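## Task

Take tube R8 out of the green source rack RA and seat it in well C5 of the white destination rack RB; take tube E1 out of RA and seat it in well B1 of RB. If a tube stays about one cap height proud in its RB well, pull it back out and look straight down into that well; if a flat piece is lying in it, seat that tube in any well of the red quarantine rack QR instead. Every tube not named here must end up standing in its original well (moving them in between is allowed). Every rack must end up roughly where it began, lying flat on the bench mat (moving racks in between is allowed). Nothing may count on the robot holding it at the end. When finished, release, move the grippers away (contact with DONE or its housing is fine), then press DONE once; the job is over when DONE goes down. Do not press DONE if anything you were required to change is still wrong.

## Robot and tools

Robot: two six-joint arms with parallel grippers, named left_arm and right_arm. left_arm sits on the +y side. Scene frame: origin on the table top midway between the arms, +x out over the table, +z up. Base roots: left_arm at (-0.047, +0.367, 0) m, quat_wxyz (+0.999, 0, 0, +0.045); right_arm at (+0.012, -0.301, 0) m, quat_wxyz (+0.998, 0, 0, -0.057). The names left and right do not refer to sides of any picture. Racks: RA green, RB white, QR red; none is fastened. Row A of each rack is the one closest to the arm bases, and column 1 lies on the left when viewed from between the bases. Press DONE until its lamp turns on. An idle arm may be parked out of the way.

execute_actions takes "actions", a list holding one item or nothing, plus optional "pictures" (boolean; images come by default). An empty list just reports state. A motion item is {"rows": [...], "steps": n}: rows is 1 to 15 rows, steps 1 to 15 (default 15), each step lasting 1/30 s; one row is used per step and the final row repeats if rows run out. A wait item is {"steps": n} with n up to 300, counted from the previous result. A rejected call sends nothing.

Each row is one flat list of 14 numbers covering both arms, even when only one moves: left_arm waist, shoulder, elbow, wrist pitch, wrist yaw, wrist roll, opening, then the same seven for right_arm. The six joint numbers are absolute target angles in radians (same convention as the Joint positions line), not increments. Stated ranges per arm: waist -2.880 to 2.880, shoulder 0.000 to 3.142, elbow 0.000 to 3.019, wrist pitch -1.693 to 1.571, wrist yaw -1.571 to 1.571, wrist roll -2.094 to 2.094. A target more than 0.019 rad outside a range, and farther out than the joint's last reported angle, gets the call refused; true ends can sit 0.019 rad either way of the stated ones, and over-range targets are clipped there with a note "joint sent to its limit" (possibly about an earlier move). Missing that note does not prove more travel exists. Opening is an absolute value from -1 (closed) to +1 (fully open, 0.094 m pad gap).

Motion limits: per step, the target fed to each joint stays within a lead of its measured angle: waist 0.264, shoulder 0.32, elbow 0.276, wrist pitch 0.33, wrist yaw 0.186, wrist roll 0.522 rad. If targets would put a gripper more than 70 mm from where it is, all that arm's targets get scaled back. So distant goals take several calls. Between calls the arms keep heading to the last row until they nearly stop or a step is HELD; then a fresh action is needed to go further. Tiny moves of a few mm may not shift the hand.

Gripper: fingers point along its +z and close along its y. end_effector_position is the midpoint between the pads, roughly 1 cm behind the tips. To grasp, command an opening below grip_measured: about 0.03 below holds firmly, a smaller gap holds lightly. grip_measured uses the opening scale; each gripper's reading may be off by about 1 mm. Pad force tops out near 50 to 62 N (parts under about 2 mm thick get less).

Result lines: the state line `left_arm: …` | `right_arm: …` gives each gripper's position (m) and quat_wxyz in the scene frame; it can drift from truth, more when reaching far. Joint positions and Joint velocities list each arm's joints in column order (rad, rad/s) followed by pad gap (m, m/s). Joint torques follow the same order without the gripper; they carry offsets, scale, noise and friction, so read them cautiously. "joint command not followed" means a clearance check altered or blocked some joint targets; HELD marks steps where part of your row was not sent. MOTOR HOT appears from 85 °C; at 100 °C that arm drops everything and goes limp (OVER-TEMPERATURE FAULT), so avoid long loaded holds.

zoom_image: "camera" is one of cam_high, cam_low, cam_left_wrist, cam_right_wrist (each 504x504); "region" is [x0, y0, x1, y1] in pixels from the top-left, at most 504 by 504. Use it to inspect wells and read labels. read_manual(section="licences") only returns licence text. finished_scene(scene) closes scene 1 or 2 irreversibly, reports success and supplies the next task; replying without a tool call ends everything.

Avoid: dropping tubes, knocking anything off the table (ends the scene), arms colliding or pressing on each other, slamming or shoving hard, tipping racks. Loose objects may occasionally get nudged by outside pushes.

Each tool is called after "Request:" as name(argument=value, ...) on one line, values as JSON.

## Session

Request:
execute_actions(actions=[])

Scene clock: 0.00 s of 15600.00 s.
left_arm: end_effector_position=(+0.6543, +0.1226, +0.1929) grip_measured=+1.000 end_effector_quat_wxyz=(+0.590, +0.735, +0.322, +0.089) | right_arm: end_effector_position=(+0.5233, -0.3582, +0.5042) grip_measured=+1.000 end_effector_quat_wxyz=(+0.713, +0.033, +0.699, -0.046)
Joint positions: left_arm=[-0.259  1.939  1.43   0.083  0.794  1.62   0.094] | right_arm=[ 0.006  1.033  1.055 -0.     0.003 -0.016  0.094]
Joint velocities: left_arm=[-0.005 -0.005  0.007  0.017 -0.066  0.007  0.   ] | right_arm=[-0.005  0.005 -0.022 -0.022 -0.022 -0.051  0.   ]
Joint torques (N m, as the arm reports them, + toward a larger angle): no reading
Motor temperatures (°C, as the motors report them): left_arm=[26 25 26 25 27 25] | right_arm=[26 28 40 24 26 25]

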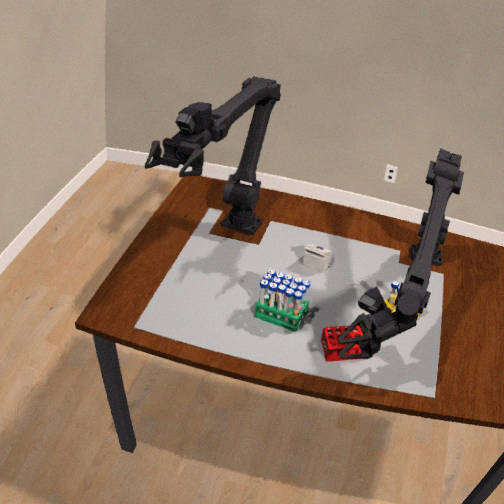

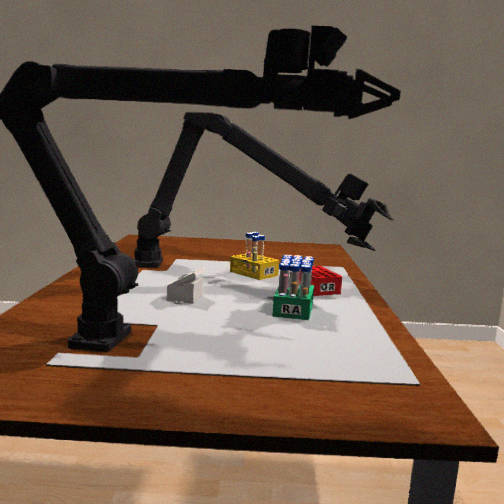

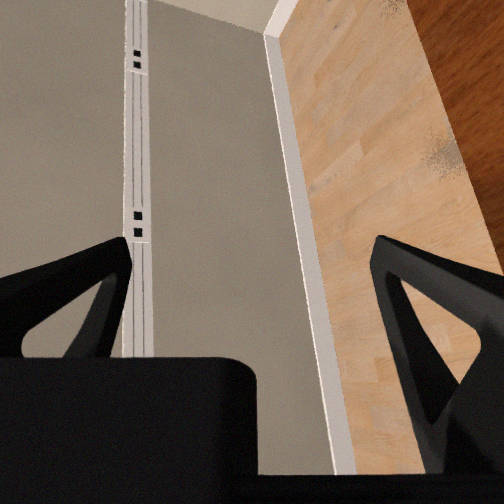

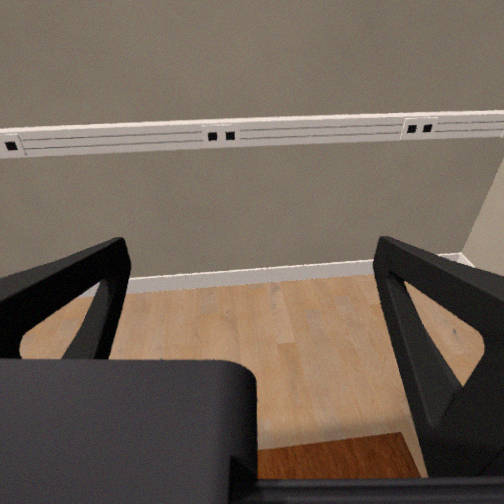

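Request:
zoom_image(camera="cam_high", region=[240, 255, 330, 340])

Request:
zoom_image(camera="cam_low", region=[215, 220, 355, 330])

Region (240, 255, 330, 340) of cam_high's 504x504 image, scaled by 5.600, with more detail than that image has.

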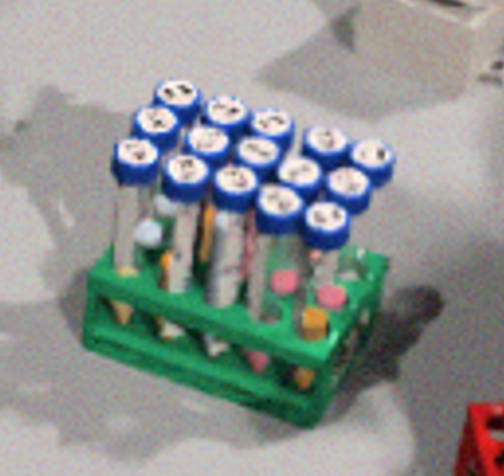

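Region (215, 220, 355, 330) of cam_low's 504x504 image, scaled by 3.600, with more detail than that image has; it fills the top 396 rows of this view, and the rest is white.

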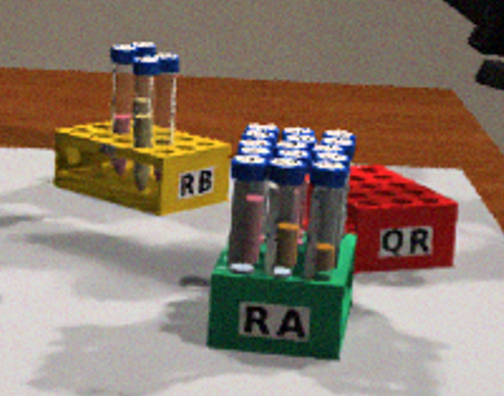

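Request:
execute_actions(actions=[{"rows": [[-0.2592,1.9378,1.4296,0.0805,0.7928,1.6176,1,0.0071,1.0338,1.0560,-0.0024,0,-0.0151,1],[-0.2598,1.9341,1.4283,0.0733,0.7894,1.6107,1,0.0102,1.0362,1.0588,-0.0096,0,-0.0124,1],[-0.2607,1.9282,1.4263,0.0614,0.7839,1.5994,1,0.0153,1.0401,1.0635,-0.0214,0,-0.0080,1],[-0.2620,1.9201,1.4235,0.0452,0.7763,1.5839,1,0.0223,1.0454,1.0699,-0.0374,0,-0.0020,1],[-0.2636,1.9100,1.4200,0.0249,0.7668,1.5645,1,0.0311,1.0521,1.0779,-0.0575,0,0.0055,1],[-0.2656,1.8978,1.4159,0.0006,0.7554,1.5413,1,0.0415,1.0601,1.0874,-0.0815,0,0.0144,1],[-0.2678,1.8839,1.4111,-0.0273,0.7423,1.5146,1,0.0536,1.0692,1.0984,-0.1092,0,0.0247,1],[-0.2703,1.8682,1.4057,-0.0587,0.7276,1.4846,1,0.0671,1.0796,1.1107,-0.1402,0,0.0363,1],[-0.2730,1.8509,1.3997,-0.0933,0.7114,1.4515,1,0.0820,1.0909,1.1244,-0.1745,0,0.0491,1],[-0.2760,1.8321,1.3933,-0.1309,0.6938,1.4156,1,0.0983,1.1033,1.1392,-0.2118,0,0.0630,1],[-0.2793,1.8119,1.3863,-0.1713,0.6749,1.3769,1,0.1157,1.1166,1.1551,-0.2518,0,0.0779,1],[-0.2827,1.7904,1.3790,-0.2143,0.6547,1.3358,1,0.1342,1.1307,1.1720,-0.2943,0,0.0938,1],[-0.2863,1.7678,1.3712,-0.2596,0.6335,1.2925,1,0.1538,1.1456,1.1898,-0.3392,0,0.1105,1],[-0.2901,1.7441,1.3630,-0.3071,0.6113,1.2472,1,0.1742,1.1612,1.2085,-0.3862,0,0.1281,1],[-0.2940,1.7194,1.3546,-0.3564,0.5881,1.2000,1,0.1955,1.1774,1.2279,-0.4350,0,0.1463,1]], "steps": 15}], pictures=false)

Request:
execute_actions(actions=[{"rows": [[-0.2981,1.6939,1.3458,-0.4075,0.5642,1.1512,1,0.2175,1.1942,1.2480,-0.4855,0,0.1651,1],[-0.3022,1.6677,1.3368,-0.4599,0.5397,1.1011,1,0.2402,1.2114,1.2687,-0.5375,0,0.1845,1],[-0.3065,1.6409,1.3276,-0.5136,0.5145,1.0498,1,0.2633,1.2291,1.2898,-0.5907,0,0.2044,1],[-0.3109,1.6135,1.3182,-0.5683,0.4889,0.9975,1,0.2869,1.2470,1.3113,-0.6448,0,0.2246,1],[-0.3153,1.5858,1.3087,-0.6238,0.4629,0.9444,1,0.3108,1.2653,1.3331,-0.6997,0,0.2450,1],[-0.3198,1.5578,1.2990,-0.6799,0.4366,0.8909,1,0.3350,1.2837,1.3552,-0.7552,0,0.2657,1],[-0.3243,1.5296,1.2893,-0.7363,0.4102,0.8370,1,0.3593,1.3022,1.3774,-0.8110,0,0.2866,1],[-0.3287,1.5014,1.2797,-0.7927,0.3838,0.7830,1,0.3837,1.3208,1.3996,-0.8670,0,0.3074,1],[-0.3332,1.4732,1.2700,-0.8491,0.3574,0.7291,1,0.4080,1.3393,1.4218,-0.9228,0,0.3283,1],[-0.3377,1.4452,1.2603,-0.9052,0.3311,0.6756,1,0.4322,1.3577,1.4439,-0.9783,0,0.3490,1],[-0.3421,1.4175,1.2508,-0.9607,0.3051,0.6225,1,0.4561,1.3760,1.4657,-1.0332,0,0.3694,1],[-0.3465,1.3901,1.2414,-1.0154,0.2795,0.5702,1,0.4797,1.3939,1.4872,-1.0873,0,0.3896,1],[-0.3508,1.3633,1.2322,-1.0691,0.2543,0.5189,1,0.5028,1.4116,1.5083,-1.1405,0,0.4095,1],[-0.3549,1.3371,1.2232,-1.1215,0.2298,0.4688,1,0.5255,1.4288,1.5290,-1.1925,0,0.4289,1],[-0.3590,1.3116,1.2144,-1.1726,0.2059,0.4200,1,0.5475,1.4456,1.5491,-1.2430,0,0.4477,1]], "steps": 15}], pictures=false)

Request:
execute_actions(actions=[{"rows": [[-0.3629,1.2869,1.2060,-1.2219,0.1827,0.3728,1,0.5688,1.4618,1.5685,-1.2918,0,0.4659,1],[-0.3667,1.2632,1.1978,-1.2694,0.1605,0.3275,1,0.5892,1.4774,1.5872,-1.3388,0,0.4835,1],[-0.3703,1.2406,1.1900,-1.3147,0.1393,0.2842,1,0.6088,1.4923,1.6050,-1.3837,0,0.5002,1],[-0.3737,1.2191,1.1827,-1.3577,0.1191,0.2431,1,0.6273,1.5064,1.6219,-1.4262,0,0.5161,1],[-0.3770,1.1989,1.1757,-1.3981,0.1002,0.2044,1,0.6447,1.5197,1.6378,-1.4662,0,0.5310,1],[-0.3800,1.1801,1.1693,-1.4357,0.0826,0.1685,1,0.6610,1.5321,1.6526,-1.5035,0,0.5449,1],[-0.3827,1.1628,1.1633,-1.4703,0.0664,0.1354,1,0.6759,1.5434,1.6663,-1.5378,0,0.5577,1],[-0.3852,1.1471,1.1579,-1.5017,0.0517,0.1054,1,0.6894,1.5538,1.6786,-1.5688,0,0.5693,1],[-0.3874,1.1332,1.1531,-1.5296,0.0386,0.0787,1,0.7015,1.5629,1.6896,-1.5965,0,0.5796,1],[-0.3894,1.1210,1.1490,-1.5539,0.0272,0.0555,1,0.7119,1.5709,1.6991,-1.6205,0,0.5885,1],[-0.3910,1.1109,1.1455,-1.5742,0.0177,0.0361,1,0.7207,1.5776,1.7071,-1.6406,0,0.5960,1],[-0.3923,1.1028,1.1427,-1.5904,0.0101,0.0206,1,0.7277,1.5829,1.7135,-1.6566,0,0.6020,1],[-0.3932,1.0969,1.1407,-1.6023,0.0046,0.0093,1,0.7328,1.5868,1.7182,-1.6684,0,0.6064,1],[-0.3938,1.0932,1.1394,-1.6095,0.0012,0.0024,1,0.7359,1.5892,1.7210,-1.6756,0,0.6091,1],[-0.394,1.092,1.139,-1.612,0,0,1,0.737,1.590,1.722,-1.678,0,0.61,1]], "steps": 15}], pictures=false)

Request:
execute_actions(actions=[{"steps": 15}])

Scene clock: 50.60 s of 15600.00 s.
left_arm: end_effector_position=(+0.6145, +0.1479, +0.2063) grip_measured=+1.000 end_effector_quat_wxyz=(+0.500, +0.694, +0.518, +0.016) | right_arm: end_effector_position=(+0.5504, -0.2874, +0.4161) grip_measured=+1.000 end_effector_quat_wxyz=(+0.577, +0.019, +0.816, +0.028)
Joint positions: left_arm=[-0.267  1.782  1.38  -0.252  0.61   1.375  0.094] | right_arm=[ 0.142  1.137  1.124 -0.326  0.003  0.072  0.094]
Joint velocities: left_arm=[-0.112 -0.767 -0.178 -1.36  -0.579 -1.092  0.   ] | right_arm=[ 0.611  0.552  0.525 -1.365 -0.022  0.447  0.   ]
Joint torques (N m, as the arm reports them, + toward a larger angle): left_arm=[ -1.11 -18.72   7.51   1.9    0.39  -0.18] | right_arm=[-0.63 -7.78 13.68  1.94 -0.18 -0.05]
Motor temperatures (°C, as the motors report them): left_arm=[26 29 32 25 27 25] | right_arm=[26 28 47 24 26 25]
Steps of this call (steps 1 to 90: nothing new was sent; then 47.10 s passed at rest; steps 91 to 105: all 15 steps of this action). Readings (joint positions):
91: left_arm=[-0.259 1.939 1.430 0.083 0.794 1.620] | right_arm=[0.006 1.033 1.055 -0.000 0.003 -0.016]
92: left_arm=[-0.259 1.939 1.430 0.083 0.794 1.620] | right_arm=[0.006 1.033 1.055 -0.000 0.003 -0.016]
94: left_arm=[-0.259 1.937 1.430 0.075 0.784 1.616] | right_arm=[0.006 1.033 1.055 -0.005 0.003 -0.016]
98: left_arm=[-0.259 1.915 1.425 0.005 0.742 1.572] | right_arm=[0.024 1.039 1.056 -0.069 0.003 -0.002]
105: the state above

Scene clock: 51.10 s of 15600.00 s.
left_arm: end_effector_position=(+0.4113, +0.2084, +0.2527) grip_measured=+1.000 end_effector_quat_wxyz=(+0.221, +0.445, +0.865, -0.070) | right_arm: end_effector_position=(+0.4998, -0.1060, +0.3176) grip_measured=+1.000 end_effector_quat_wxyz=(+0.231, -0.016, +0.969, +0.088)
Joint positions: left_arm=[-0.341  1.355  1.248 -1.053  0.231  0.653  0.094] | right_arm=[ 0.497  1.404  1.452 -1.12   0.002  0.35   0.094]
Joint velocities: left_arm=[-0.122 -0.767 -0.261 -1.595 -0.681 -1.487  0.   ] | right_arm=[ 0.689  0.523  0.613 -1.585 -0.007  0.52   0.   ]
Joint torques (N m, as the arm reports them, + toward a larger angle): left_arm=[ -0.06 -11.15   7.54   1.48   0.22  -0.05] | right_arm=[ -0.67 -11.85  12.28   1.1   -0.11  -0.03]
Motor temperatures (°C, as the motors report them): left_arm=[26 29 32 25 27 25] | right_arm=[26 28 47 24 26 25]
Steps of this call (steps 1 to 15: all 15 steps of this action). Readings (joint positions):
1: left_arm=[-0.271 1.756 1.373 -0.299 0.587 1.336] | right_arm=[0.164 1.156 1.143 -0.373 0.003 0.087]
2: left_arm=[-0.275 1.728 1.365 -0.347 0.563 1.294] | right_arm=[0.185 1.175 1.163 -0.421 0.003 0.103]
4: left_arm=[-0.286 1.670 1.350 -0.448 0.514 1.206] | right_arm=[0.231 1.211 1.204 -0.522 0.003 0.136]
8: left_arm=[-0.310 1.551 1.316 -0.665 0.411 1.013] | right_arm=[0.327 1.280 1.294 -0.738 0.002 0.211]
15: the state above

Scene clock: 51.60 s of 15600.00 s.
left_arm: end_effector_position=(+0.2402, +0.2795, +0.2779) grip_measured=+1.000 end_effector_quat_wxyz=(+0.025, +0.188, +0.982, -0.005) | right_arm: end_effector_position=(+0.3997, -0.0280, +0.2924) grip_measured=+1.000 end_effector_quat_wxyz=(+0.002, -0.024, +1.000, +0.001)
Joint positions: left_arm=[-0.381  1.089  1.156 -1.587  0.005  0.088  0.094] | right_arm=[ 0.731  1.578  1.655 -1.644  0.001  0.567  0.094]
Joint velocities: left_arm=[-0.015 -0.151 -0.027 -0.291 -0.066 -0.491  0.   ] | right_arm=[ 0.112  0.063  0.11  -0.281 -0.007  0.3    0.   ]
Joint torques (N m, as the arm reports them, + toward a larger angle): left_arm=[-0.96 -6.37  7.33  0.67  0.02 -0.12] | right_arm=[ -2.34 -13.71  11.68  -0.3   -0.07   0.02]
Motor temperatures (°C, as the motors report them): left_arm=[26 29 32 25 27 25] | right_arm=[26 28 47 24 26 25]
Steps of this call (steps 1 to 15: all 15 steps of this action). Readings (joint positions):
1: left_arm=[-0.345 1.330 1.238 -1.105 0.207 0.602] | right_arm=[0.520 1.422 1.472 -1.171 0.002 0.369]
2: left_arm=[-0.348 1.305 1.229 -1.156 0.184 0.553] | right_arm=[0.543 1.438 1.492 -1.221 0.002 0.388]
4: left_arm=[-0.355 1.258 1.212 -1.253 0.140 0.457] | right_arm=[0.585 1.471 1.529 -1.316 0.002 0.425]
8: left_arm=[-0.368 1.174 1.183 -1.420 0.068 0.287] | right_arm=[0.658 1.526 1.591 -1.480 0.002 0.491]
15: the state above

Scene clock: 52.10 s of 15600.00 s.
left_arm: end_effector_position=(+0.2354, +0.2811, +0.2779) grip_measured=+1.000 end_effector_quat_wxyz=(+0.019, +0.153, +0.988, -0.004) | right_arm: end_effector_position=(+0.3964, -0.0277, +0.2946) grip_measured=+1.000 end_effector_quat_wxyz=(-0.003, -0.013, +1.000, -0.003)
Joint positions: left_arm=[-0.381  1.084  1.153 -1.602  0.002  0.017  0.094] | right_arm=[ 0.735  1.579  1.663 -1.663  0.001  0.595  0.094]
Joint velocities: left_arm=[-0.015 -0.005 -0.012 -0.002 -0.081 -0.037  0.   ] | right_arm=[-0.005 -0.005  0.002  0.002 -0.095 -0.007  0.   ]
Joint torques (N m, as the arm reports them, + toward a larger angle): left_arm=[-0.72 -5.83  7.24  0.27 -0.02 -0.12] | right_arm=[ -2.09 -13.21  11.56  -0.44  -0.07   0.03]
Motor temperatures (°C, as the motors report them): left_arm=[26 29 32 25 27 25] | right_arm=[26 28 47 24 26 25]
Steps of this call (steps 1 to 15: the robot went on to your last target). Readings (joint positions):
1: left_arm=[-0.381 1.085 1.156 -1.594 0.003 0.074] | right_arm=[0.734 1.579 1.657 -1.652 0.001 0.573]
2: left_arm=[-0.381 1.084 1.155 -1.599 0.003 0.062] | right_arm=[0.735 1.579 1.659 -1.656 0.001 0.578]
4: left_arm=[-0.381 1.084 1.155 -1.601 0.002 0.045] | right_arm=[0.735 1.579 1.661 -1.661 0.001 0.585]
8: left_arm=[-0.381 1.084 1.153 -1.602 0.002 0.027] | right_arm=[0.735 1.579 1.663 -1.662 0.001 0.591]
15: the state above

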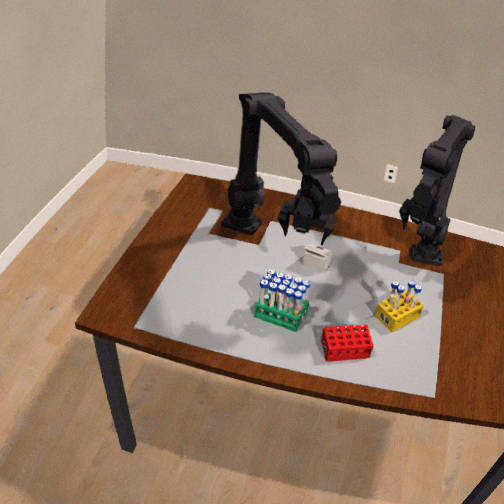

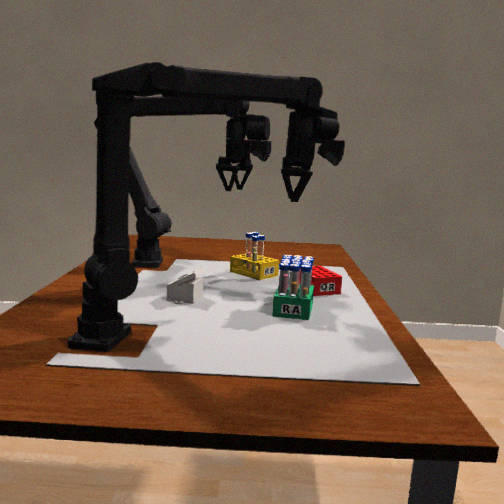

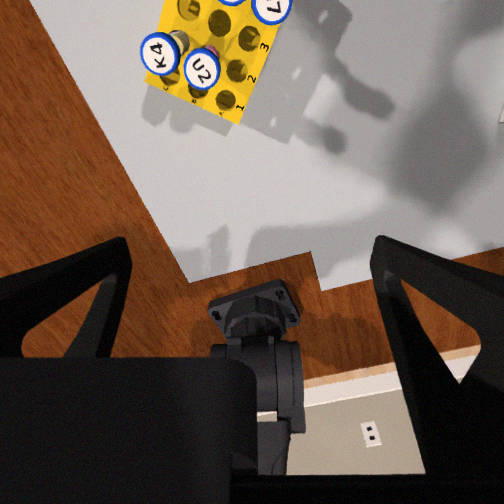

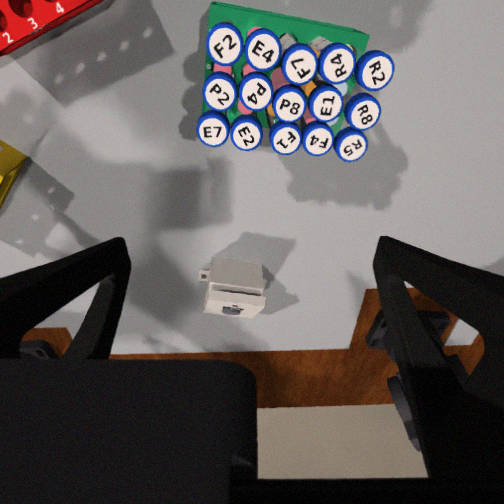

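Request:
zoom_image(camera="cam_right_wrist", region=[190, 0, 410, 170])

Request:
zoom_image(camera="cam_left_wrist", region=[130, 0, 310, 130])

Request:
zoom_image(camera="cam_high", region=[360, 270, 440, 340])

Region (190, 0, 410, 170) of cam_right_wrist's 504x504 image, scaled by 2.291, with more detail than that image has; it fills the top 389 rows of this view, and the rest is white.

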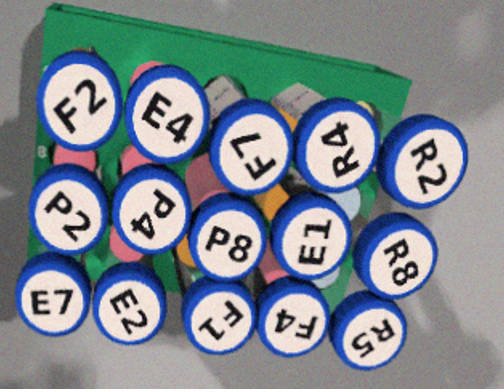

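Region (130, 0, 310, 130) of cam_left_wrist's 504x504 image, scaled by 2.800, with more detail than that image has.

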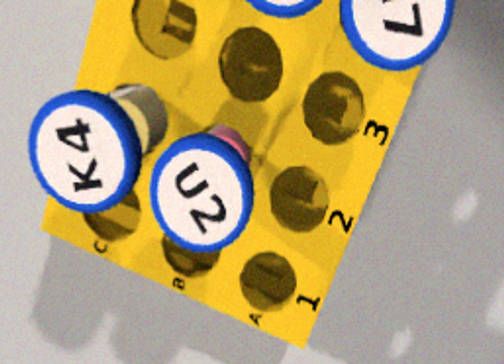

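Region (360, 270, 440, 340) of cam_high's 504x504 image, scaled by 6.300, with more detail than that image has; it fills the top 441 rows of this view, and the rest is white.

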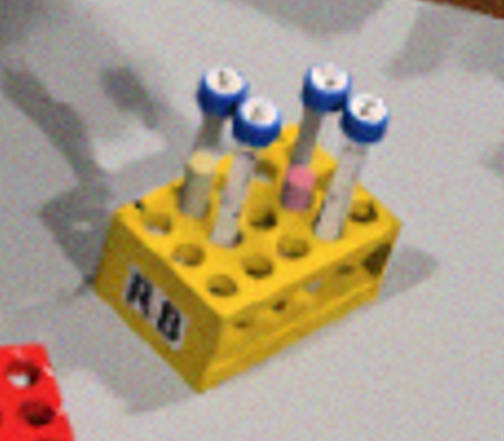

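Request:
execute_actions(actions=[{"rows": [[-0.3675,1.0830,1.1373,-1.5895,0,0,1,0.7245,1.5648,1.6589,-1.6460,0,0.6125,0.996],[-0.3662,1.0799,1.1325,-1.5821,0,0,1,0.7230,1.5642,1.6556,-1.6431,0,0.6199,0.983],[-0.3640,1.0750,1.1247,-1.5702,0,0,1,0.7205,1.5632,1.6503,-1.6385,0,0.6318,0.962],[-0.3611,1.0684,1.1143,-1.5542,0,0,1,0.7172,1.5619,1.6431,-1.6323,0,0.6479,0.935],[-0.3574,1.0602,1.1013,-1.5344,0,0,1,0.7131,1.5603,1.6343,-1.6246,0,0.6678,0.900],[-0.3531,1.0506,1.0861,-1.5112,0,0,1,0.7083,1.5584,1.6238,-1.6155,0,0.6911,0.860],[-0.3483,1.0397,1.0688,-1.4848,0,0,1,0.7029,1.5563,1.6121,-1.6052,0,0.7176,0.814],[-0.3429,1.0276,1.0497,-1.4557,0,0,1,0.6969,1.5539,1.5990,-1.5939,0,0.7468,0.764],[-0.3371,1.0146,1.0291,-1.4242,0,0,1,0.6904,1.5514,1.5849,-1.5816,0,0.7785,0.709],[-0.3309,1.0007,1.0070,-1.3906,0,0,1,0.6834,1.5487,1.5699,-1.5685,0,0.8122,0.651],[-0.3244,0.9861,0.9839,-1.3552,0,0,1,0.6761,1.5458,1.5541,-1.5548,0,0.8477,0.590],[-0.3177,0.9709,0.9598,-1.3185,0,0,1,0.6685,1.5428,1.5376,-1.5404,0,0.8846,0.527],[-0.3107,0.9553,0.9351,-1.2807,0,0,1,0.6607,1.5398,1.5208,-1.5257,0,0.9225,0.461],[-0.3036,0.9393,0.9099,-1.2423,0,0,1,0.6528,1.5366,1.5036,-1.5108,0,0.9611,0.395],[-0.2965,0.9233,0.8845,-1.2035,0,0,1,0.6448,1.5335,1.4862,-1.4957,0,1.0,0.328]], "steps": 15}], pictures=false)

Request:
execute_actions(actions=[{"rows": [[-0.2894,0.9073,0.8591,-1.1647,0,0,1,0.6368,1.5304,1.4688,-1.4805,0,1.0389,0.260],[-0.2823,0.8913,0.8339,-1.1263,0,0,1,0.6289,1.5272,1.4516,-1.4656,0,1.0775,0.194],[-0.2753,0.8757,0.8092,-1.0885,0,0,1,0.6211,1.5242,1.4348,-1.4509,0,1.1154,0.128],[-0.2686,0.8605,0.7851,-1.0518,0,0,1,0.6135,1.5212,1.4183,-1.4365,0,1.1523,0.065],[-0.2621,0.8459,0.7620,-1.0164,0,0,1,0.6062,1.5183,1.4025,-1.4228,0,1.1878,0.004],[-0.2559,0.8320,0.7399,-0.9828,0,0,1,0.5992,1.5156,1.3875,-1.4097,0,1.2215,-0.054],[-0.2501,0.8190,0.7193,-0.9513,0,0,1,0.5927,1.5131,1.3734,-1.3974,0,1.2532,-0.109],[-0.2447,0.8069,0.7002,-0.9222,0,0,1,0.5867,1.5107,1.3603,-1.3861,0,1.2824,-0.159],[-0.2399,0.7960,0.6829,-0.8958,0,0,1,0.5813,1.5086,1.3486,-1.3758,0,1.3089,-0.205],[-0.2356,0.7864,0.6677,-0.8726,0,0,1,0.5765,1.5067,1.3381,-1.3667,0,1.3322,-0.245],[-0.2319,0.7782,0.6547,-0.8528,0,0,1,0.5724,1.5051,1.3293,-1.3590,0,1.3521,-0.280],[-0.2290,0.7716,0.6443,-0.8368,0,0,1,0.5691,1.5038,1.3221,-1.3528,0,1.3682,-0.307],[-0.2268,0.7667,0.6365,-0.8249,0,0,1,0.5666,1.5028,1.3168,-1.3482,0,1.3801,-0.328],[-0.2255,0.7636,0.6317,-0.8175,0,0,1,0.5651,1.5022,1.3135,-1.3453,0,1.3875,-0.341],[-0.225,0.7626,0.630,-0.815,0,0,1,0.5646,1.502,1.3124,-1.3443,0,1.390,-0.345]], "steps": 15}], pictures=false)

Request:
execute_actions(actions=[{"steps": 20}])

Scene clock: 118.57 s of 15600.00 s.
left_arm: end_effector_position=(+0.2501, +0.2958, +0.2357) grip_measured=+1.000 end_effector_quat_wxyz=(+0.130, +0.122, +0.984, -0.015) | right_arm: end_effector_position=(+0.4073, -0.0554, +0.2499) grip_measured=+0.365 end_effector_quat_wxyz=(-0.002, +0.142, +0.990, -0.003)
Joint positions: left_arm=[-0.322  0.959  0.942 -1.292  0.002  0.015  0.094] | right_arm=[ 0.673  1.559  1.522 -1.541  0.001  0.844  0.064]
Joint velocities: left_arm=[ 0.21  -0.493 -0.696  1.136 -0.022 -0.051  0.   ] | right_arm=[-0.278 -0.073 -0.491  0.432  0.022  0.945 -0.072]
Joint torques (N m, as the arm reports them, + toward a larger angle): left_arm=[ 1.5  -5.76  7.54  1.53 -0.04 -0.13] | right_arm=[ -3.01 -16.09   7.11   0.98  -0.06  -0.02]
Motor temperatures (°C, as the motors report them): left_arm=[26 26 31 25 27 25] | right_arm=[26 30 49 24 26 25]
Steps of this call (steps 1 to 15: the robot went on to your last target; steps 16 to 90: nothing new was sent; then 62.97 s passed at rest; steps 91 to 105: all 15 steps of this action). Readings (joint positions):
91: left_arm=[-0.381 1.084 1.153 -1.602 0.002 0.015] | right_arm=[0.735 1.579 1.663 -1.663 0.001 0.597]
92: left_arm=[-0.381 1.084 1.153 -1.600 0.002 0.015] | right_arm=[0.735 1.579 1.663 -1.662 0.001 0.598]
94: left_arm=[-0.380 1.081 1.145 -1.586 0.002 0.015] | right_arm=[0.735 1.579 1.659 -1.657 0.001 0.607]
98: left_arm=[-0.367 1.058 1.097 -1.515 0.002 0.015] | right_arm=[0.726 1.573 1.629 -1.629 0.001 0.657]
105: the state above

Scene clock: 119.07 s of 15600.00 s.
left_arm: end_effector_position=(+0.2644, +0.3194, +0.1931) grip_measured=+1.000 end_effector_quat_wxyz=(+0.294, +0.078, +0.952, -0.021) | right_arm: end_effector_position=(+0.4119, -0.1043, +0.1874) grip_measured=-0.340 end_effector_quat_wxyz=(-0.001, +0.411, +0.912, -0.003)
Joint positions: left_arm=[-0.238  0.771  0.648 -0.85   0.002  0.014  0.094] | right_arm=[ 0.574  1.527  1.32  -1.369  0.001  1.306  0.031]
Joint velocities: left_arm=[ 0.063 -0.103 -0.159  0.242 -0.037 -0.066  0.   ] | right_arm=[-0.063 -0.024 -0.115  0.09  -0.037  0.549 -0.008]
Joint torques (N m, as the arm reports them, + toward a larger angle): left_arm=[ 0.57 -3.37  8.4   2.66 -0.01 -0.14] | right_arm=[ -2.94 -14.93   7.25   1.14  -0.05  -0.04]
Motor temperatures (°C, as the motors report them): left_arm=[26 26 31 25 27 25] | right_arm=[26 30 49 24 26 25]
Steps of this call (steps 1 to 15: all 15 steps of this action). Readings (joint positions):
1: left_arm=[-0.314 0.942 0.917 -1.254 0.002 0.015] | right_arm=[0.664 1.557 1.505 -1.526 0.001 0.878]
2: left_arm=[-0.307 0.925 0.892 -1.216 0.002 0.015] | right_arm=[0.655 1.555 1.487 -1.512 0.001 0.913]
4: left_arm=[-0.293 0.892 0.842 -1.141 0.002 0.015] | right_arm=[0.637 1.550 1.452 -1.482 0.001 0.984]
8: left_arm=[-0.267 0.833 0.748 -1.001 0.002 0.014] | right_arm=[0.607 1.539 1.388 -1.428 0.001 1.125]
15: the state above

Scene clock: 119.73 s of 15600.00 s.
left_arm: end_effector_position=(+0.2668, +0.3197, +0.1939) grip_measured=+1.000 end_effector_quat_wxyz=(+0.303, +0.076, +0.950, -0.021) | right_arm: end_effector_position=(+0.4127, -0.1051, +0.1881) grip_measured=-0.343 end_effector_quat_wxyz=(+0.002, +0.443, +0.896, +0.001)
Joint positions: left_arm=[-0.236  0.767  0.642 -0.83   0.002  0.014  0.094] | right_arm=[ 0.572  1.521  1.315 -1.361  0.001  1.376  0.031]
Joint velocities: left_arm=[-0.015 -0.005  0.012 -0.002 -0.007  0.037  0.   ] | right_arm=[-0.005 -0.005  0.017 -0.012 -0.022 -0.022  0.001]
Joint torques (N m, as the arm reports them, + toward a larger angle): left_arm=[ 0.83 -3.48  8.16  2.69  0.01 -0.09] | right_arm=[ -2.73 -14.72   7.03   1.16  -0.04   0.01]
Motor temperatures (°C, as the motors report them): left_arm=[26 26 31 25 27 25] | right_arm=[26 30 49 24 26 25]
Steps of this call (steps 1 to 20: the robot went on to your last target). Readings (joint positions):
1: left_arm=[-0.237 0.768 0.644 -0.843 0.002 0.014] | right_arm=[0.573 1.526 1.317 -1.366 0.001 1.321]
2: left_arm=[-0.236 0.767 0.642 -0.838 0.002 0.014] | right_arm=[0.573 1.526 1.315 -1.364 0.001 1.332]
4: left_arm=[-0.236 0.767 0.642 -0.833 0.002 0.014] | right_arm=[0.572 1.526 1.315 -1.362 0.001 1.348]
8: left_arm=[-0.236 0.767 0.642 -0.830 0.002 0.014] | right_arm=[0.572 1.523 1.315 -1.361 0.001 1.365]
20: the state above

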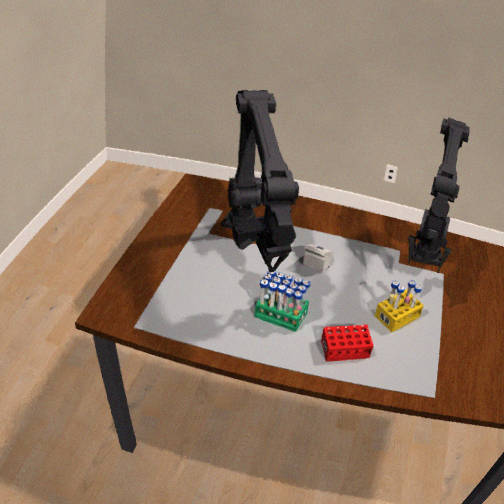

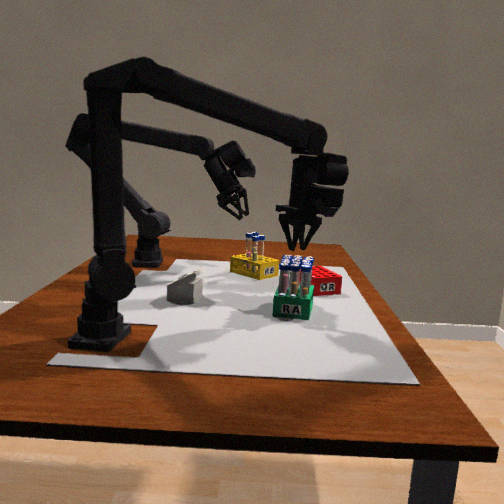

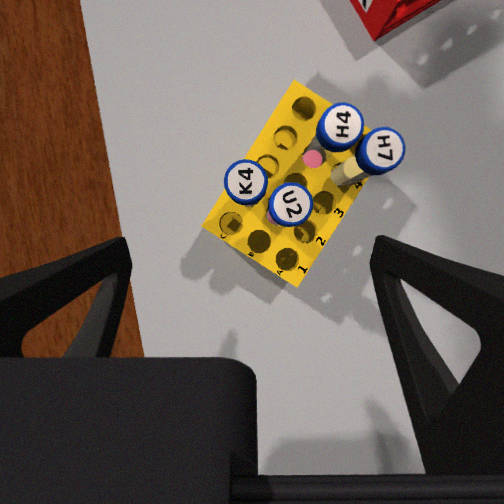

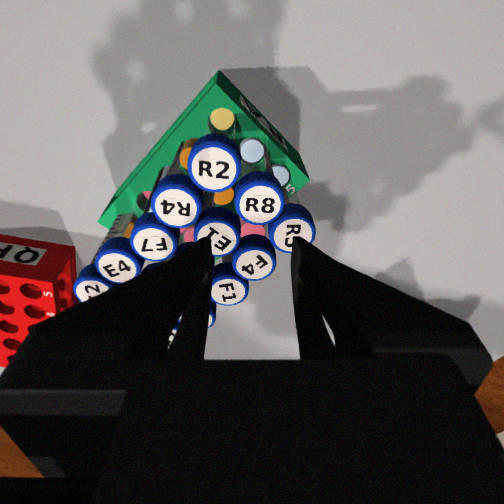

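Request:
zoom_image(camera="cam_left_wrist", region=[195, 190, 325, 295])

Request:
zoom_image(camera="cam_right_wrist", region=[140, 120, 330, 290])

Region (195, 190, 325, 295) of cam_left_wrist's 504x504 image, scaled by 3.877, with more detail than that image has; it fills the top 407 rows of this view, and the rest is white.

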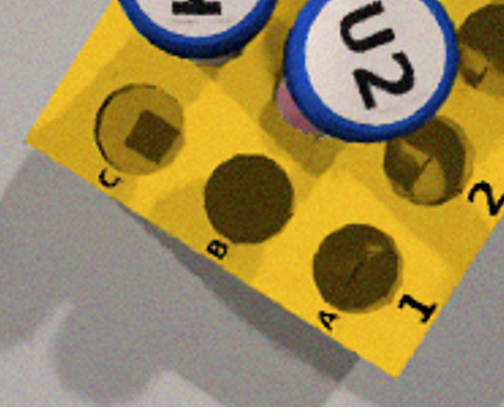

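Region (140, 120, 330, 290) of cam_right_wrist's 504x504 image, scaled by 2.653, with more detail than that image has; it fills the top 451 rows of this view, and the rest is white.

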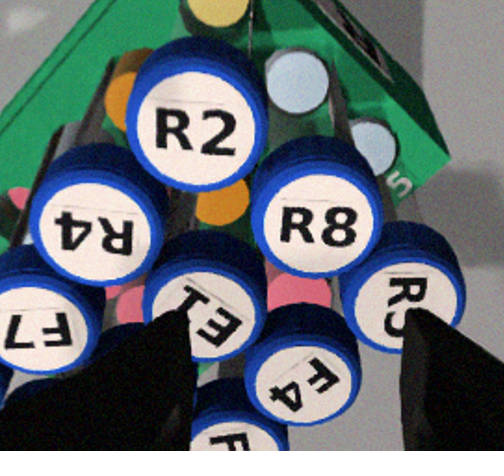

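Request:
zoom_image(camera="cam_left_wrist", region=[240, 222, 305, 277])

Region (240, 222, 305, 277) of cam_left_wrist's 504x504 image, scaled by 7.754, with more detail than that image has; it fills the top 426 rows of this view, and the rest is white.

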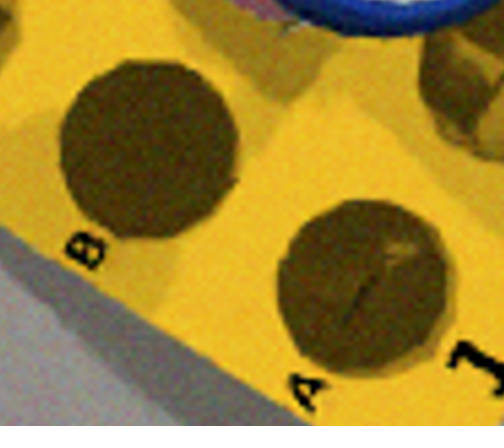

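Request:
execute_actions(actions=[{"rows": [[-0.225,0.7609,0.6294,-0.8430,0,0,1,0.5645,1.5341,1.3115,-1.3433,0,1.3615,-0.346],[-0.225,0.7563,0.6279,-0.8458,0,0,1,0.5643,1.5346,1.3090,-1.3403,0,1.3572,-0.350],[-0.225,0.7490,0.6254,-0.8501,0,0,1,0.5639,1.5352,1.3051,-1.3358,0,1.3505,-0.355],[-0.225,0.7397,0.6223,-0.8557,0,0,1,0.5634,1.5360,1.3001,-1.3300,0,1.3420,-0.362],[-0.225,0.7287,0.6186,-0.8622,0,0,1,0.5628,1.5370,1.2943,-1.3232,0,1.3319,-0.370],[-0.225,0.7166,0.6145,-0.8695,0,0,1,0.5621,1.5380,1.2878,-1.3157,0,1.3208,-0.378],[-0.225,0.7038,0.6102,-0.8771,0,0,1,0.5614,1.5391,1.2809,-1.3077,0,1.3090,-0.388],[-0.225,0.6908,0.6058,-0.8849,0,0,1,0.5607,1.5403,1.2739,-1.2996,0,1.2970,-0.397],[-0.225,0.6780,0.6015,-0.8925,0,0,1,0.5600,1.5414,1.2670,-1.2916,0,1.2852,-0.407],[-0.225,0.6659,0.5974,-0.8998,0,0,1,0.5593,1.5424,1.2605,-1.2841,0,1.2741,-0.415],[-0.225,0.6549,0.5937,-0.9063,0,0,1,0.5587,1.5434,1.2547,-1.2773,0,1.2640,-0.423],[-0.225,0.6456,0.5906,-0.9119,0,0,1,0.5582,1.5442,1.2497,-1.2715,0,1.2555,-0.430],[-0.225,0.6383,0.5881,-0.9162,0,0,1,0.5578,1.5448,1.2458,-1.2670,0,1.2488,-0.435],[-0.225,0.6337,0.5866,-0.9190,0,0,1,0.5576,1.5453,1.2433,-1.2640,0,1.2445,-0.439],[-0.225,0.632,0.586,-0.920,0,0,1,0.5575,1.5454,1.2424,-1.263,0,1.243,-0.44]], "steps": 15}], pictures=false)

Request:
execute_actions(actions=[{"steps": 18}])

Scene clock: 150.00 s of 15600.00 s.
left_arm: end_effector_position=(+0.2350, +0.3243, +0.1990) grip_measured=+1.000 end_effector_quat_wxyz=(+0.310, +0.076, +0.947, -0.021) | right_arm: end_effector_position=(+0.4100, -0.1072, +0.1599) grip_measured=-0.437 end_effector_quat_wxyz=(+0.002, +0.403, +0.915, +0.001)
Joint positions: left_arm=[-0.236  0.638  0.603 -0.904  0.002  0.014  0.094] | right_arm=[ 0.571  1.531  1.25  -1.286  0.001  1.285  0.026]
Joint velocities: left_arm=[ 0.005 -0.2   -0.051 -0.125 -0.007 -0.022  0.   ] | right_arm=[-0.024  0.063 -0.09   0.095 -0.051 -0.168 -0.002]
Joint torques (N m, as the arm reports them, + toward a larger angle): left_arm=[ 0.8  -1.48  8.16  1.49  0.   -0.1 ] | right_arm=[ -3.46 -11.78   6.95   1.31  -0.05  -0.29]
Motor temperatures (°C, as the motors report them): left_arm=[26 26 32 25 27 25] | right_arm=[26 30 45 24 26 25]
Steps of this call (steps 1 to 15: the robot went on to your last target; steps 16 to 90: nothing new was sent; then 26.77 s passed at rest; steps 91 to 105: all 15 steps of this action). Readings (joint positions):
91: left_arm=[-0.236 0.767 0.642 -0.830 0.002 0.014] | right_arm=[0.572 1.521 1.315 -1.361 0.001 1.376]
92: left_arm=[-0.236 0.766 0.642 -0.831 0.002 0.014] | right_arm=[0.572 1.521 1.315 -1.360 0.001 1.375]
94: left_arm=[-0.236 0.763 0.641 -0.836 0.002 0.014] | right_arm=[0.572 1.521 1.313 -1.355 0.001 1.370]
98: left_arm=[-0.236 0.727 0.629 -0.858 0.002 0.014] | right_arm=[0.572 1.521 1.294 -1.330 0.001 1.345]
105: the state above

Scene clock: 150.60 s of 15600.00 s.
left_arm: end_effector_position=(+0.2331, +0.3246, +0.1996) grip_measured=+1.000 end_effector_quat_wxyz=(+0.311, +0.076, +0.947, -0.021) | right_arm: end_effector_position=(+0.4101, -0.1076, +0.1558) grip_measured=-0.438 end_effector_quat_wxyz=(+0.001, +0.390, +0.921, -0.000)
Joint positions: left_arm=[-0.236  0.63   0.602 -0.909  0.002  0.014  0.094] | right_arm=[ 0.57   1.536  1.245 -1.279  0.001  1.257  0.026]
Joint velocities: left_arm=[-0.005  0.005 -0.017 -0.017  0.081  0.051  0.   ] | right_arm=[-0.005 -0.005 -0.007 -0.002  0.051 -0.022 -0.001]
Joint torques (N m, as the arm reports them, + toward a larger angle): left_arm=[ 1.19 -1.47  7.98  1.39 -0.03 -0.13] | right_arm=[ -3.14 -12.08   6.85   1.16  -0.04  -0.25]
Motor temperatures (°C, as the motors report them): left_arm=[26 26 32 25 27 25] | right_arm=[26 30 45 24 26 25]
Steps of this call (steps 1 to 18: the robot went on to your last target). Readings (joint positions):
1: left_arm=[-0.236 0.632 0.602 -0.906 0.002 0.014] | right_arm=[0.570 1.533 1.247 -1.284 0.001 1.279]
2: left_arm=[-0.236 0.630 0.602 -0.908 0.002 0.014] | right_arm=[0.570 1.535 1.246 -1.282 0.001 1.274]
4: left_arm=[-0.236 0.630 0.602 -0.909 0.002 0.014] | right_arm=[0.570 1.536 1.245 -1.281 0.001 1.268]
8: left_arm=[-0.236 0.630 0.602 -0.909 0.002 0.014] | right_arm=[0.570 1.536 1.245 -1.279 0.001 1.261]
18: the state above

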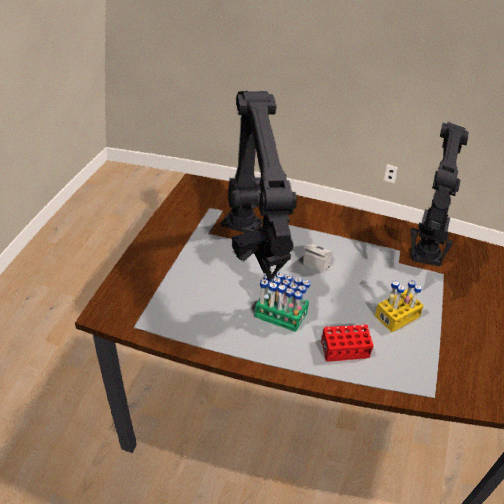

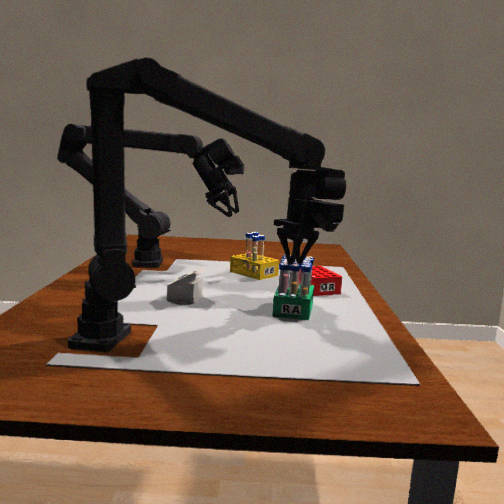

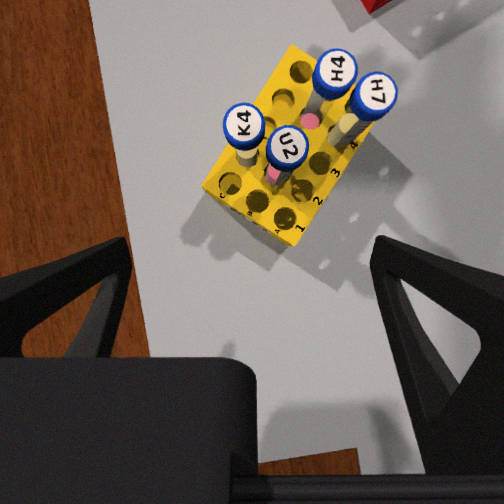

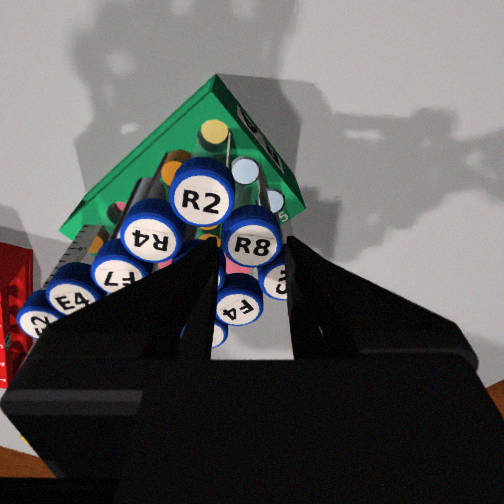

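Request:
execute_actions(actions=[])

Scene clock: 164.63 s of 15600.00 s.
left_arm: end_effector_position=(+0.2331, +0.3246, +0.1996) grip_measured=+1.000 end_effector_quat_wxyz=(+0.311, +0.076, +0.947, -0.021) | right_arm: end_effector_position=(+0.4101, -0.1076, +0.1558) grip_measured=-0.438 end_effector_quat_wxyz=(+0.001, +0.390, +0.921, -0.000)
Joint positions: left_arm=[-0.236  0.63   0.602 -0.909  0.002  0.014  0.094] | right_arm=[ 0.57   1.536  1.245 -1.279  0.001  1.256  0.026]
Joint velocities: left_arm=[-0.005 -0.015 -0.002  0.007 -0.051  0.037  0.   ] | right_arm=[-0.005 -0.005 -0.012  0.002  0.081 -0.007  0.001]
Joint torques (N m, as the arm reports them, + toward a larger angle): left_arm=[ 0.89 -1.72  7.93  1.59  0.   -0.12] | right_arm=[ -3.07 -12.13   6.87   1.18  -0.04  -0.26]
Motor temperatures (°C, as the motors report them): left_arm=[26 26 32 25 27 25] | right_arm=[26 30 45 24 26 25]
Steps of this call (steps 1 to 15: the robot went on to your last target; steps 16 to 90: nothing new was sent; then 11.03 s passed at rest). Readings (joint positions):
1: left_arm=[-0.236 0.630 0.602 -0.909 0.002 0.014] | right_arm=[0.570 1.536 1.245 -1.279 0.001 1.257]
2: left_arm=[-0.236 0.630 0.602 -0.909 0.002 0.014] | right_arm=[0.570 1.536 1.245 -1.279 0.001 1.256]
4: left_arm=[-0.236 0.630 0.602 -0.909 0.002 0.014] | right_arm=[0.570 1.536 1.245 -1.279 0.001 1.256]
8: left_arm=[-0.236 0.630 0.602 -0.909 0.002 0.014] | right_arm=[0.570 1.536 1.245 -1.279 0.001 1.256]
90: the state above
All arms were judged still, so your last target was given up. Only a new action makes them travel on or press farther. Fingers that are still opening or closing keep moving.

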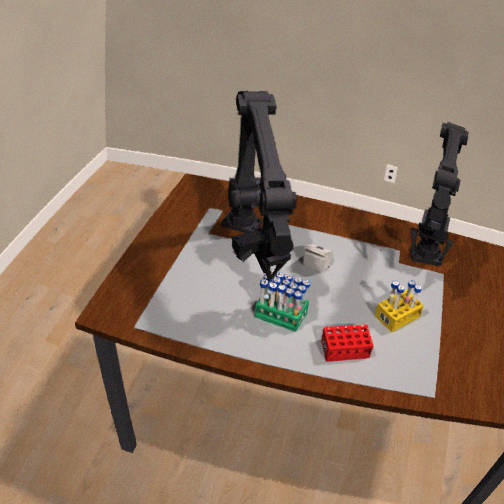

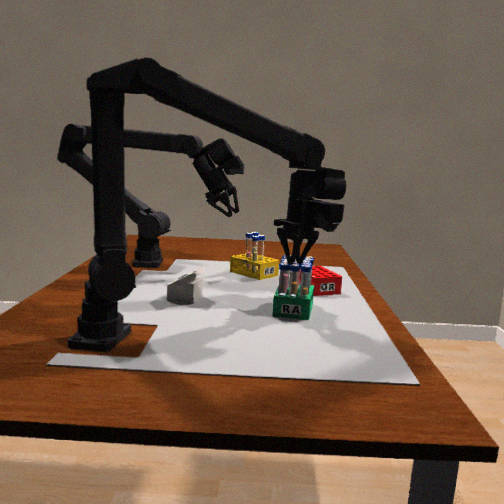

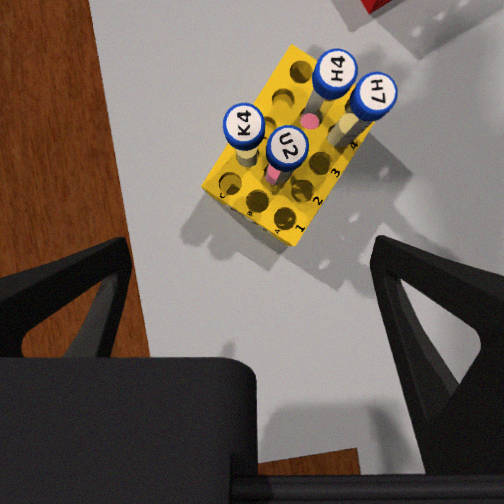

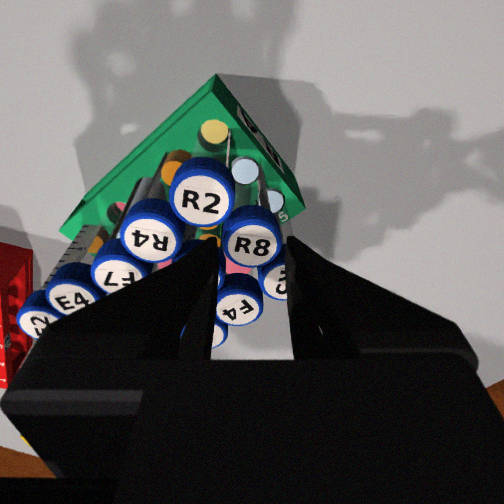

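Request:
zoom_image(camera="cam_left_wrist", region=[195, 40, 405, 250])

Request:
zoom_image(camera="cam_right_wrist", region=[150, 150, 350, 350])

Region (195, 40, 405, 250) of cam_left_wrist's 504x504 image, scaled by 2.400, with more detail than that image has.

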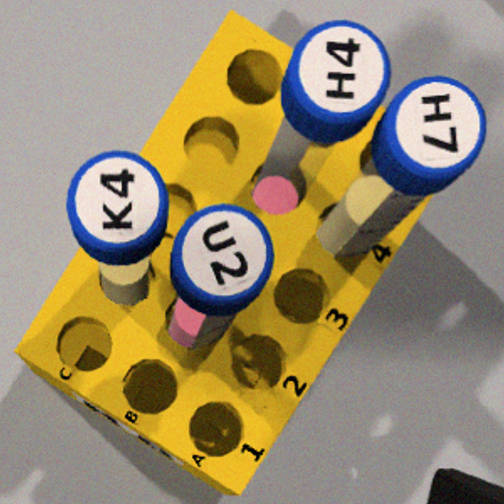

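Region (150, 150, 350, 350) of cam_right_wrist's 504x504 image, scaled by 2.520, with more detail than that image has.

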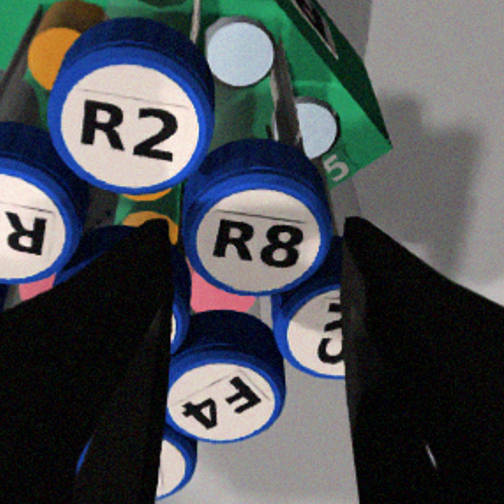

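Request:
execute_actions(actions=[{"rows": [[-0.225,0.632,0.586,-0.920,0,0,1,0.560,1.5461,1.2409,-1.2609,0,1.243,-0.44],[-0.225,0.632,0.586,-0.920,0,0,1,0.562,1.5468,1.2394,-1.2588,0,1.243,-0.44],[-0.225,0.632,0.586,-0.920,0,0,1,0.563,1.5474,1.2380,-1.2567,0,1.243,-0.44],[-0.225,0.632,0.586,-0.920,0,0,1,0.563,1.5481,1.2365,-1.2547,0,1.243,-0.44],[-0.225,0.632,0.586,-0.920,0,0,1,0.563,1.5488,1.2350,-1.2526,0,1.243,-0.44],[-0.225,0.632,0.586,-0.920,0,0,1,0.563,1.5494,1.2335,-1.2505,0,1.243,-0.44],[-0.225,0.632,0.586,-0.920,0,0,1,0.563,1.5501,1.2320,-1.2484,0,1.243,-0.44],[-0.225,0.632,0.586,-0.920,0,0,1,0.563,1.5508,1.2306,-1.2463,0,1.243,-0.44]], "steps": 15}])

Scene clock: 181.63 s of 15600.00 s.
left_arm: end_effector_position=(+0.2331, +0.3246, +0.1996) grip_measured=+1.000 end_effector_quat_wxyz=(+0.311, +0.076, +0.947, -0.021) | right_arm: end_effector_position=(+0.4112, -0.1071, +0.1527) grip_measured=-0.438 end_effector_quat_wxyz=(+0.003, +0.390, +0.921, +0.003)
Joint positions: left_arm=[-0.236  0.63   0.602 -0.909  0.002  0.014  0.094] | right_arm=[ 0.57   1.536  1.237 -1.263  0.001  1.256  0.026]
Joint velocities: left_arm=[-0.015 -0.024 -0.017  0.007  0.007 -0.037  0.   ] | right_arm=[ 0.005 -0.015 -0.002 -0.007 -0.037 -0.066 -0.001]
Joint torques (N m, as the arm reports them, + toward a larger angle): left_arm=[ 0.79 -1.58  7.97  1.49 -0.01 -0.1 ] | right_arm=[ -2.79 -11.69   6.59   1.08  -0.04  -0.26]
Motor temperatures (°C, as the motors report them): left_arm=[26 26 32 25 27 25] | right_arm=[26 30 44 24 26 25]
Steps of this call (steps 1 to 90: nothing new was sent; then 13.50 s passed at rest; steps 91 to 105: all 15 steps of this action). Readings (joint positions):
91: left_arm=[-0.236 0.630 0.602 -0.909 0.002 0.014] | right_arm=[0.570 1.536 1.245 -1.279 0.001 1.256]
92: left_arm=[-0.236 0.630 0.602 -0.909 0.002 0.014] | right_arm=[0.570 1.536 1.245 -1.279 0.001 1.256]
94: left_arm=[-0.236 0.630 0.602 -0.909 0.002 0.014] | right_arm=[0.570 1.536 1.245 -1.275 0.001 1.256]
98: left_arm=[-0.236 0.630 0.602 -0.909 0.002 0.014] | right_arm=[0.570 1.536 1.242 -1.266 0.001 1.256]
105: the state above

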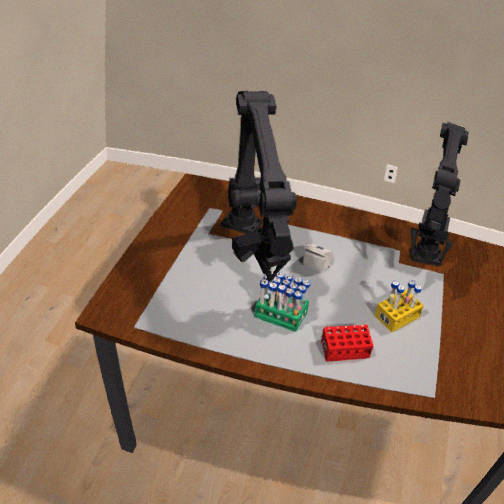

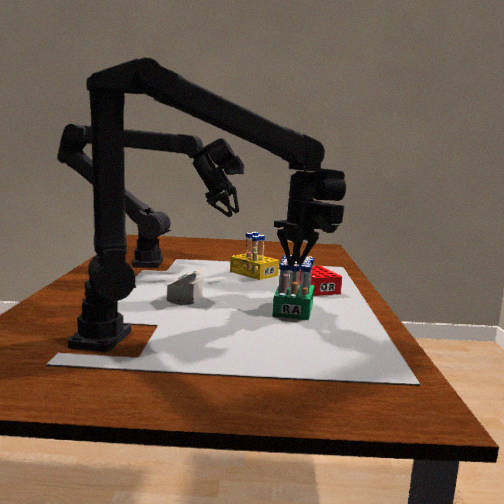

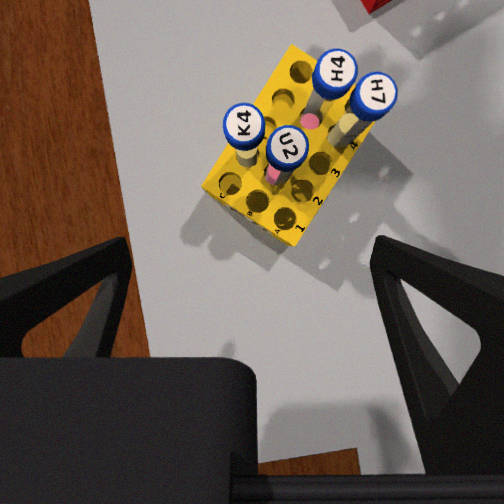

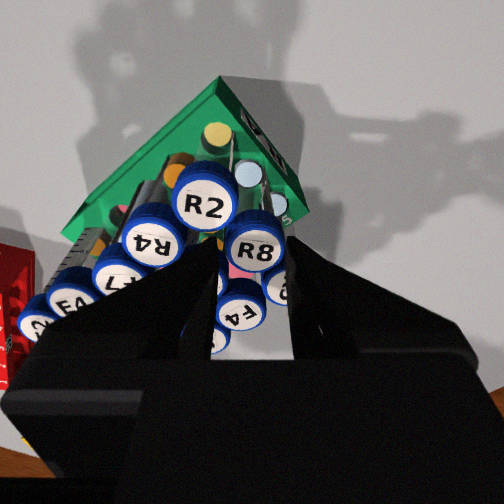

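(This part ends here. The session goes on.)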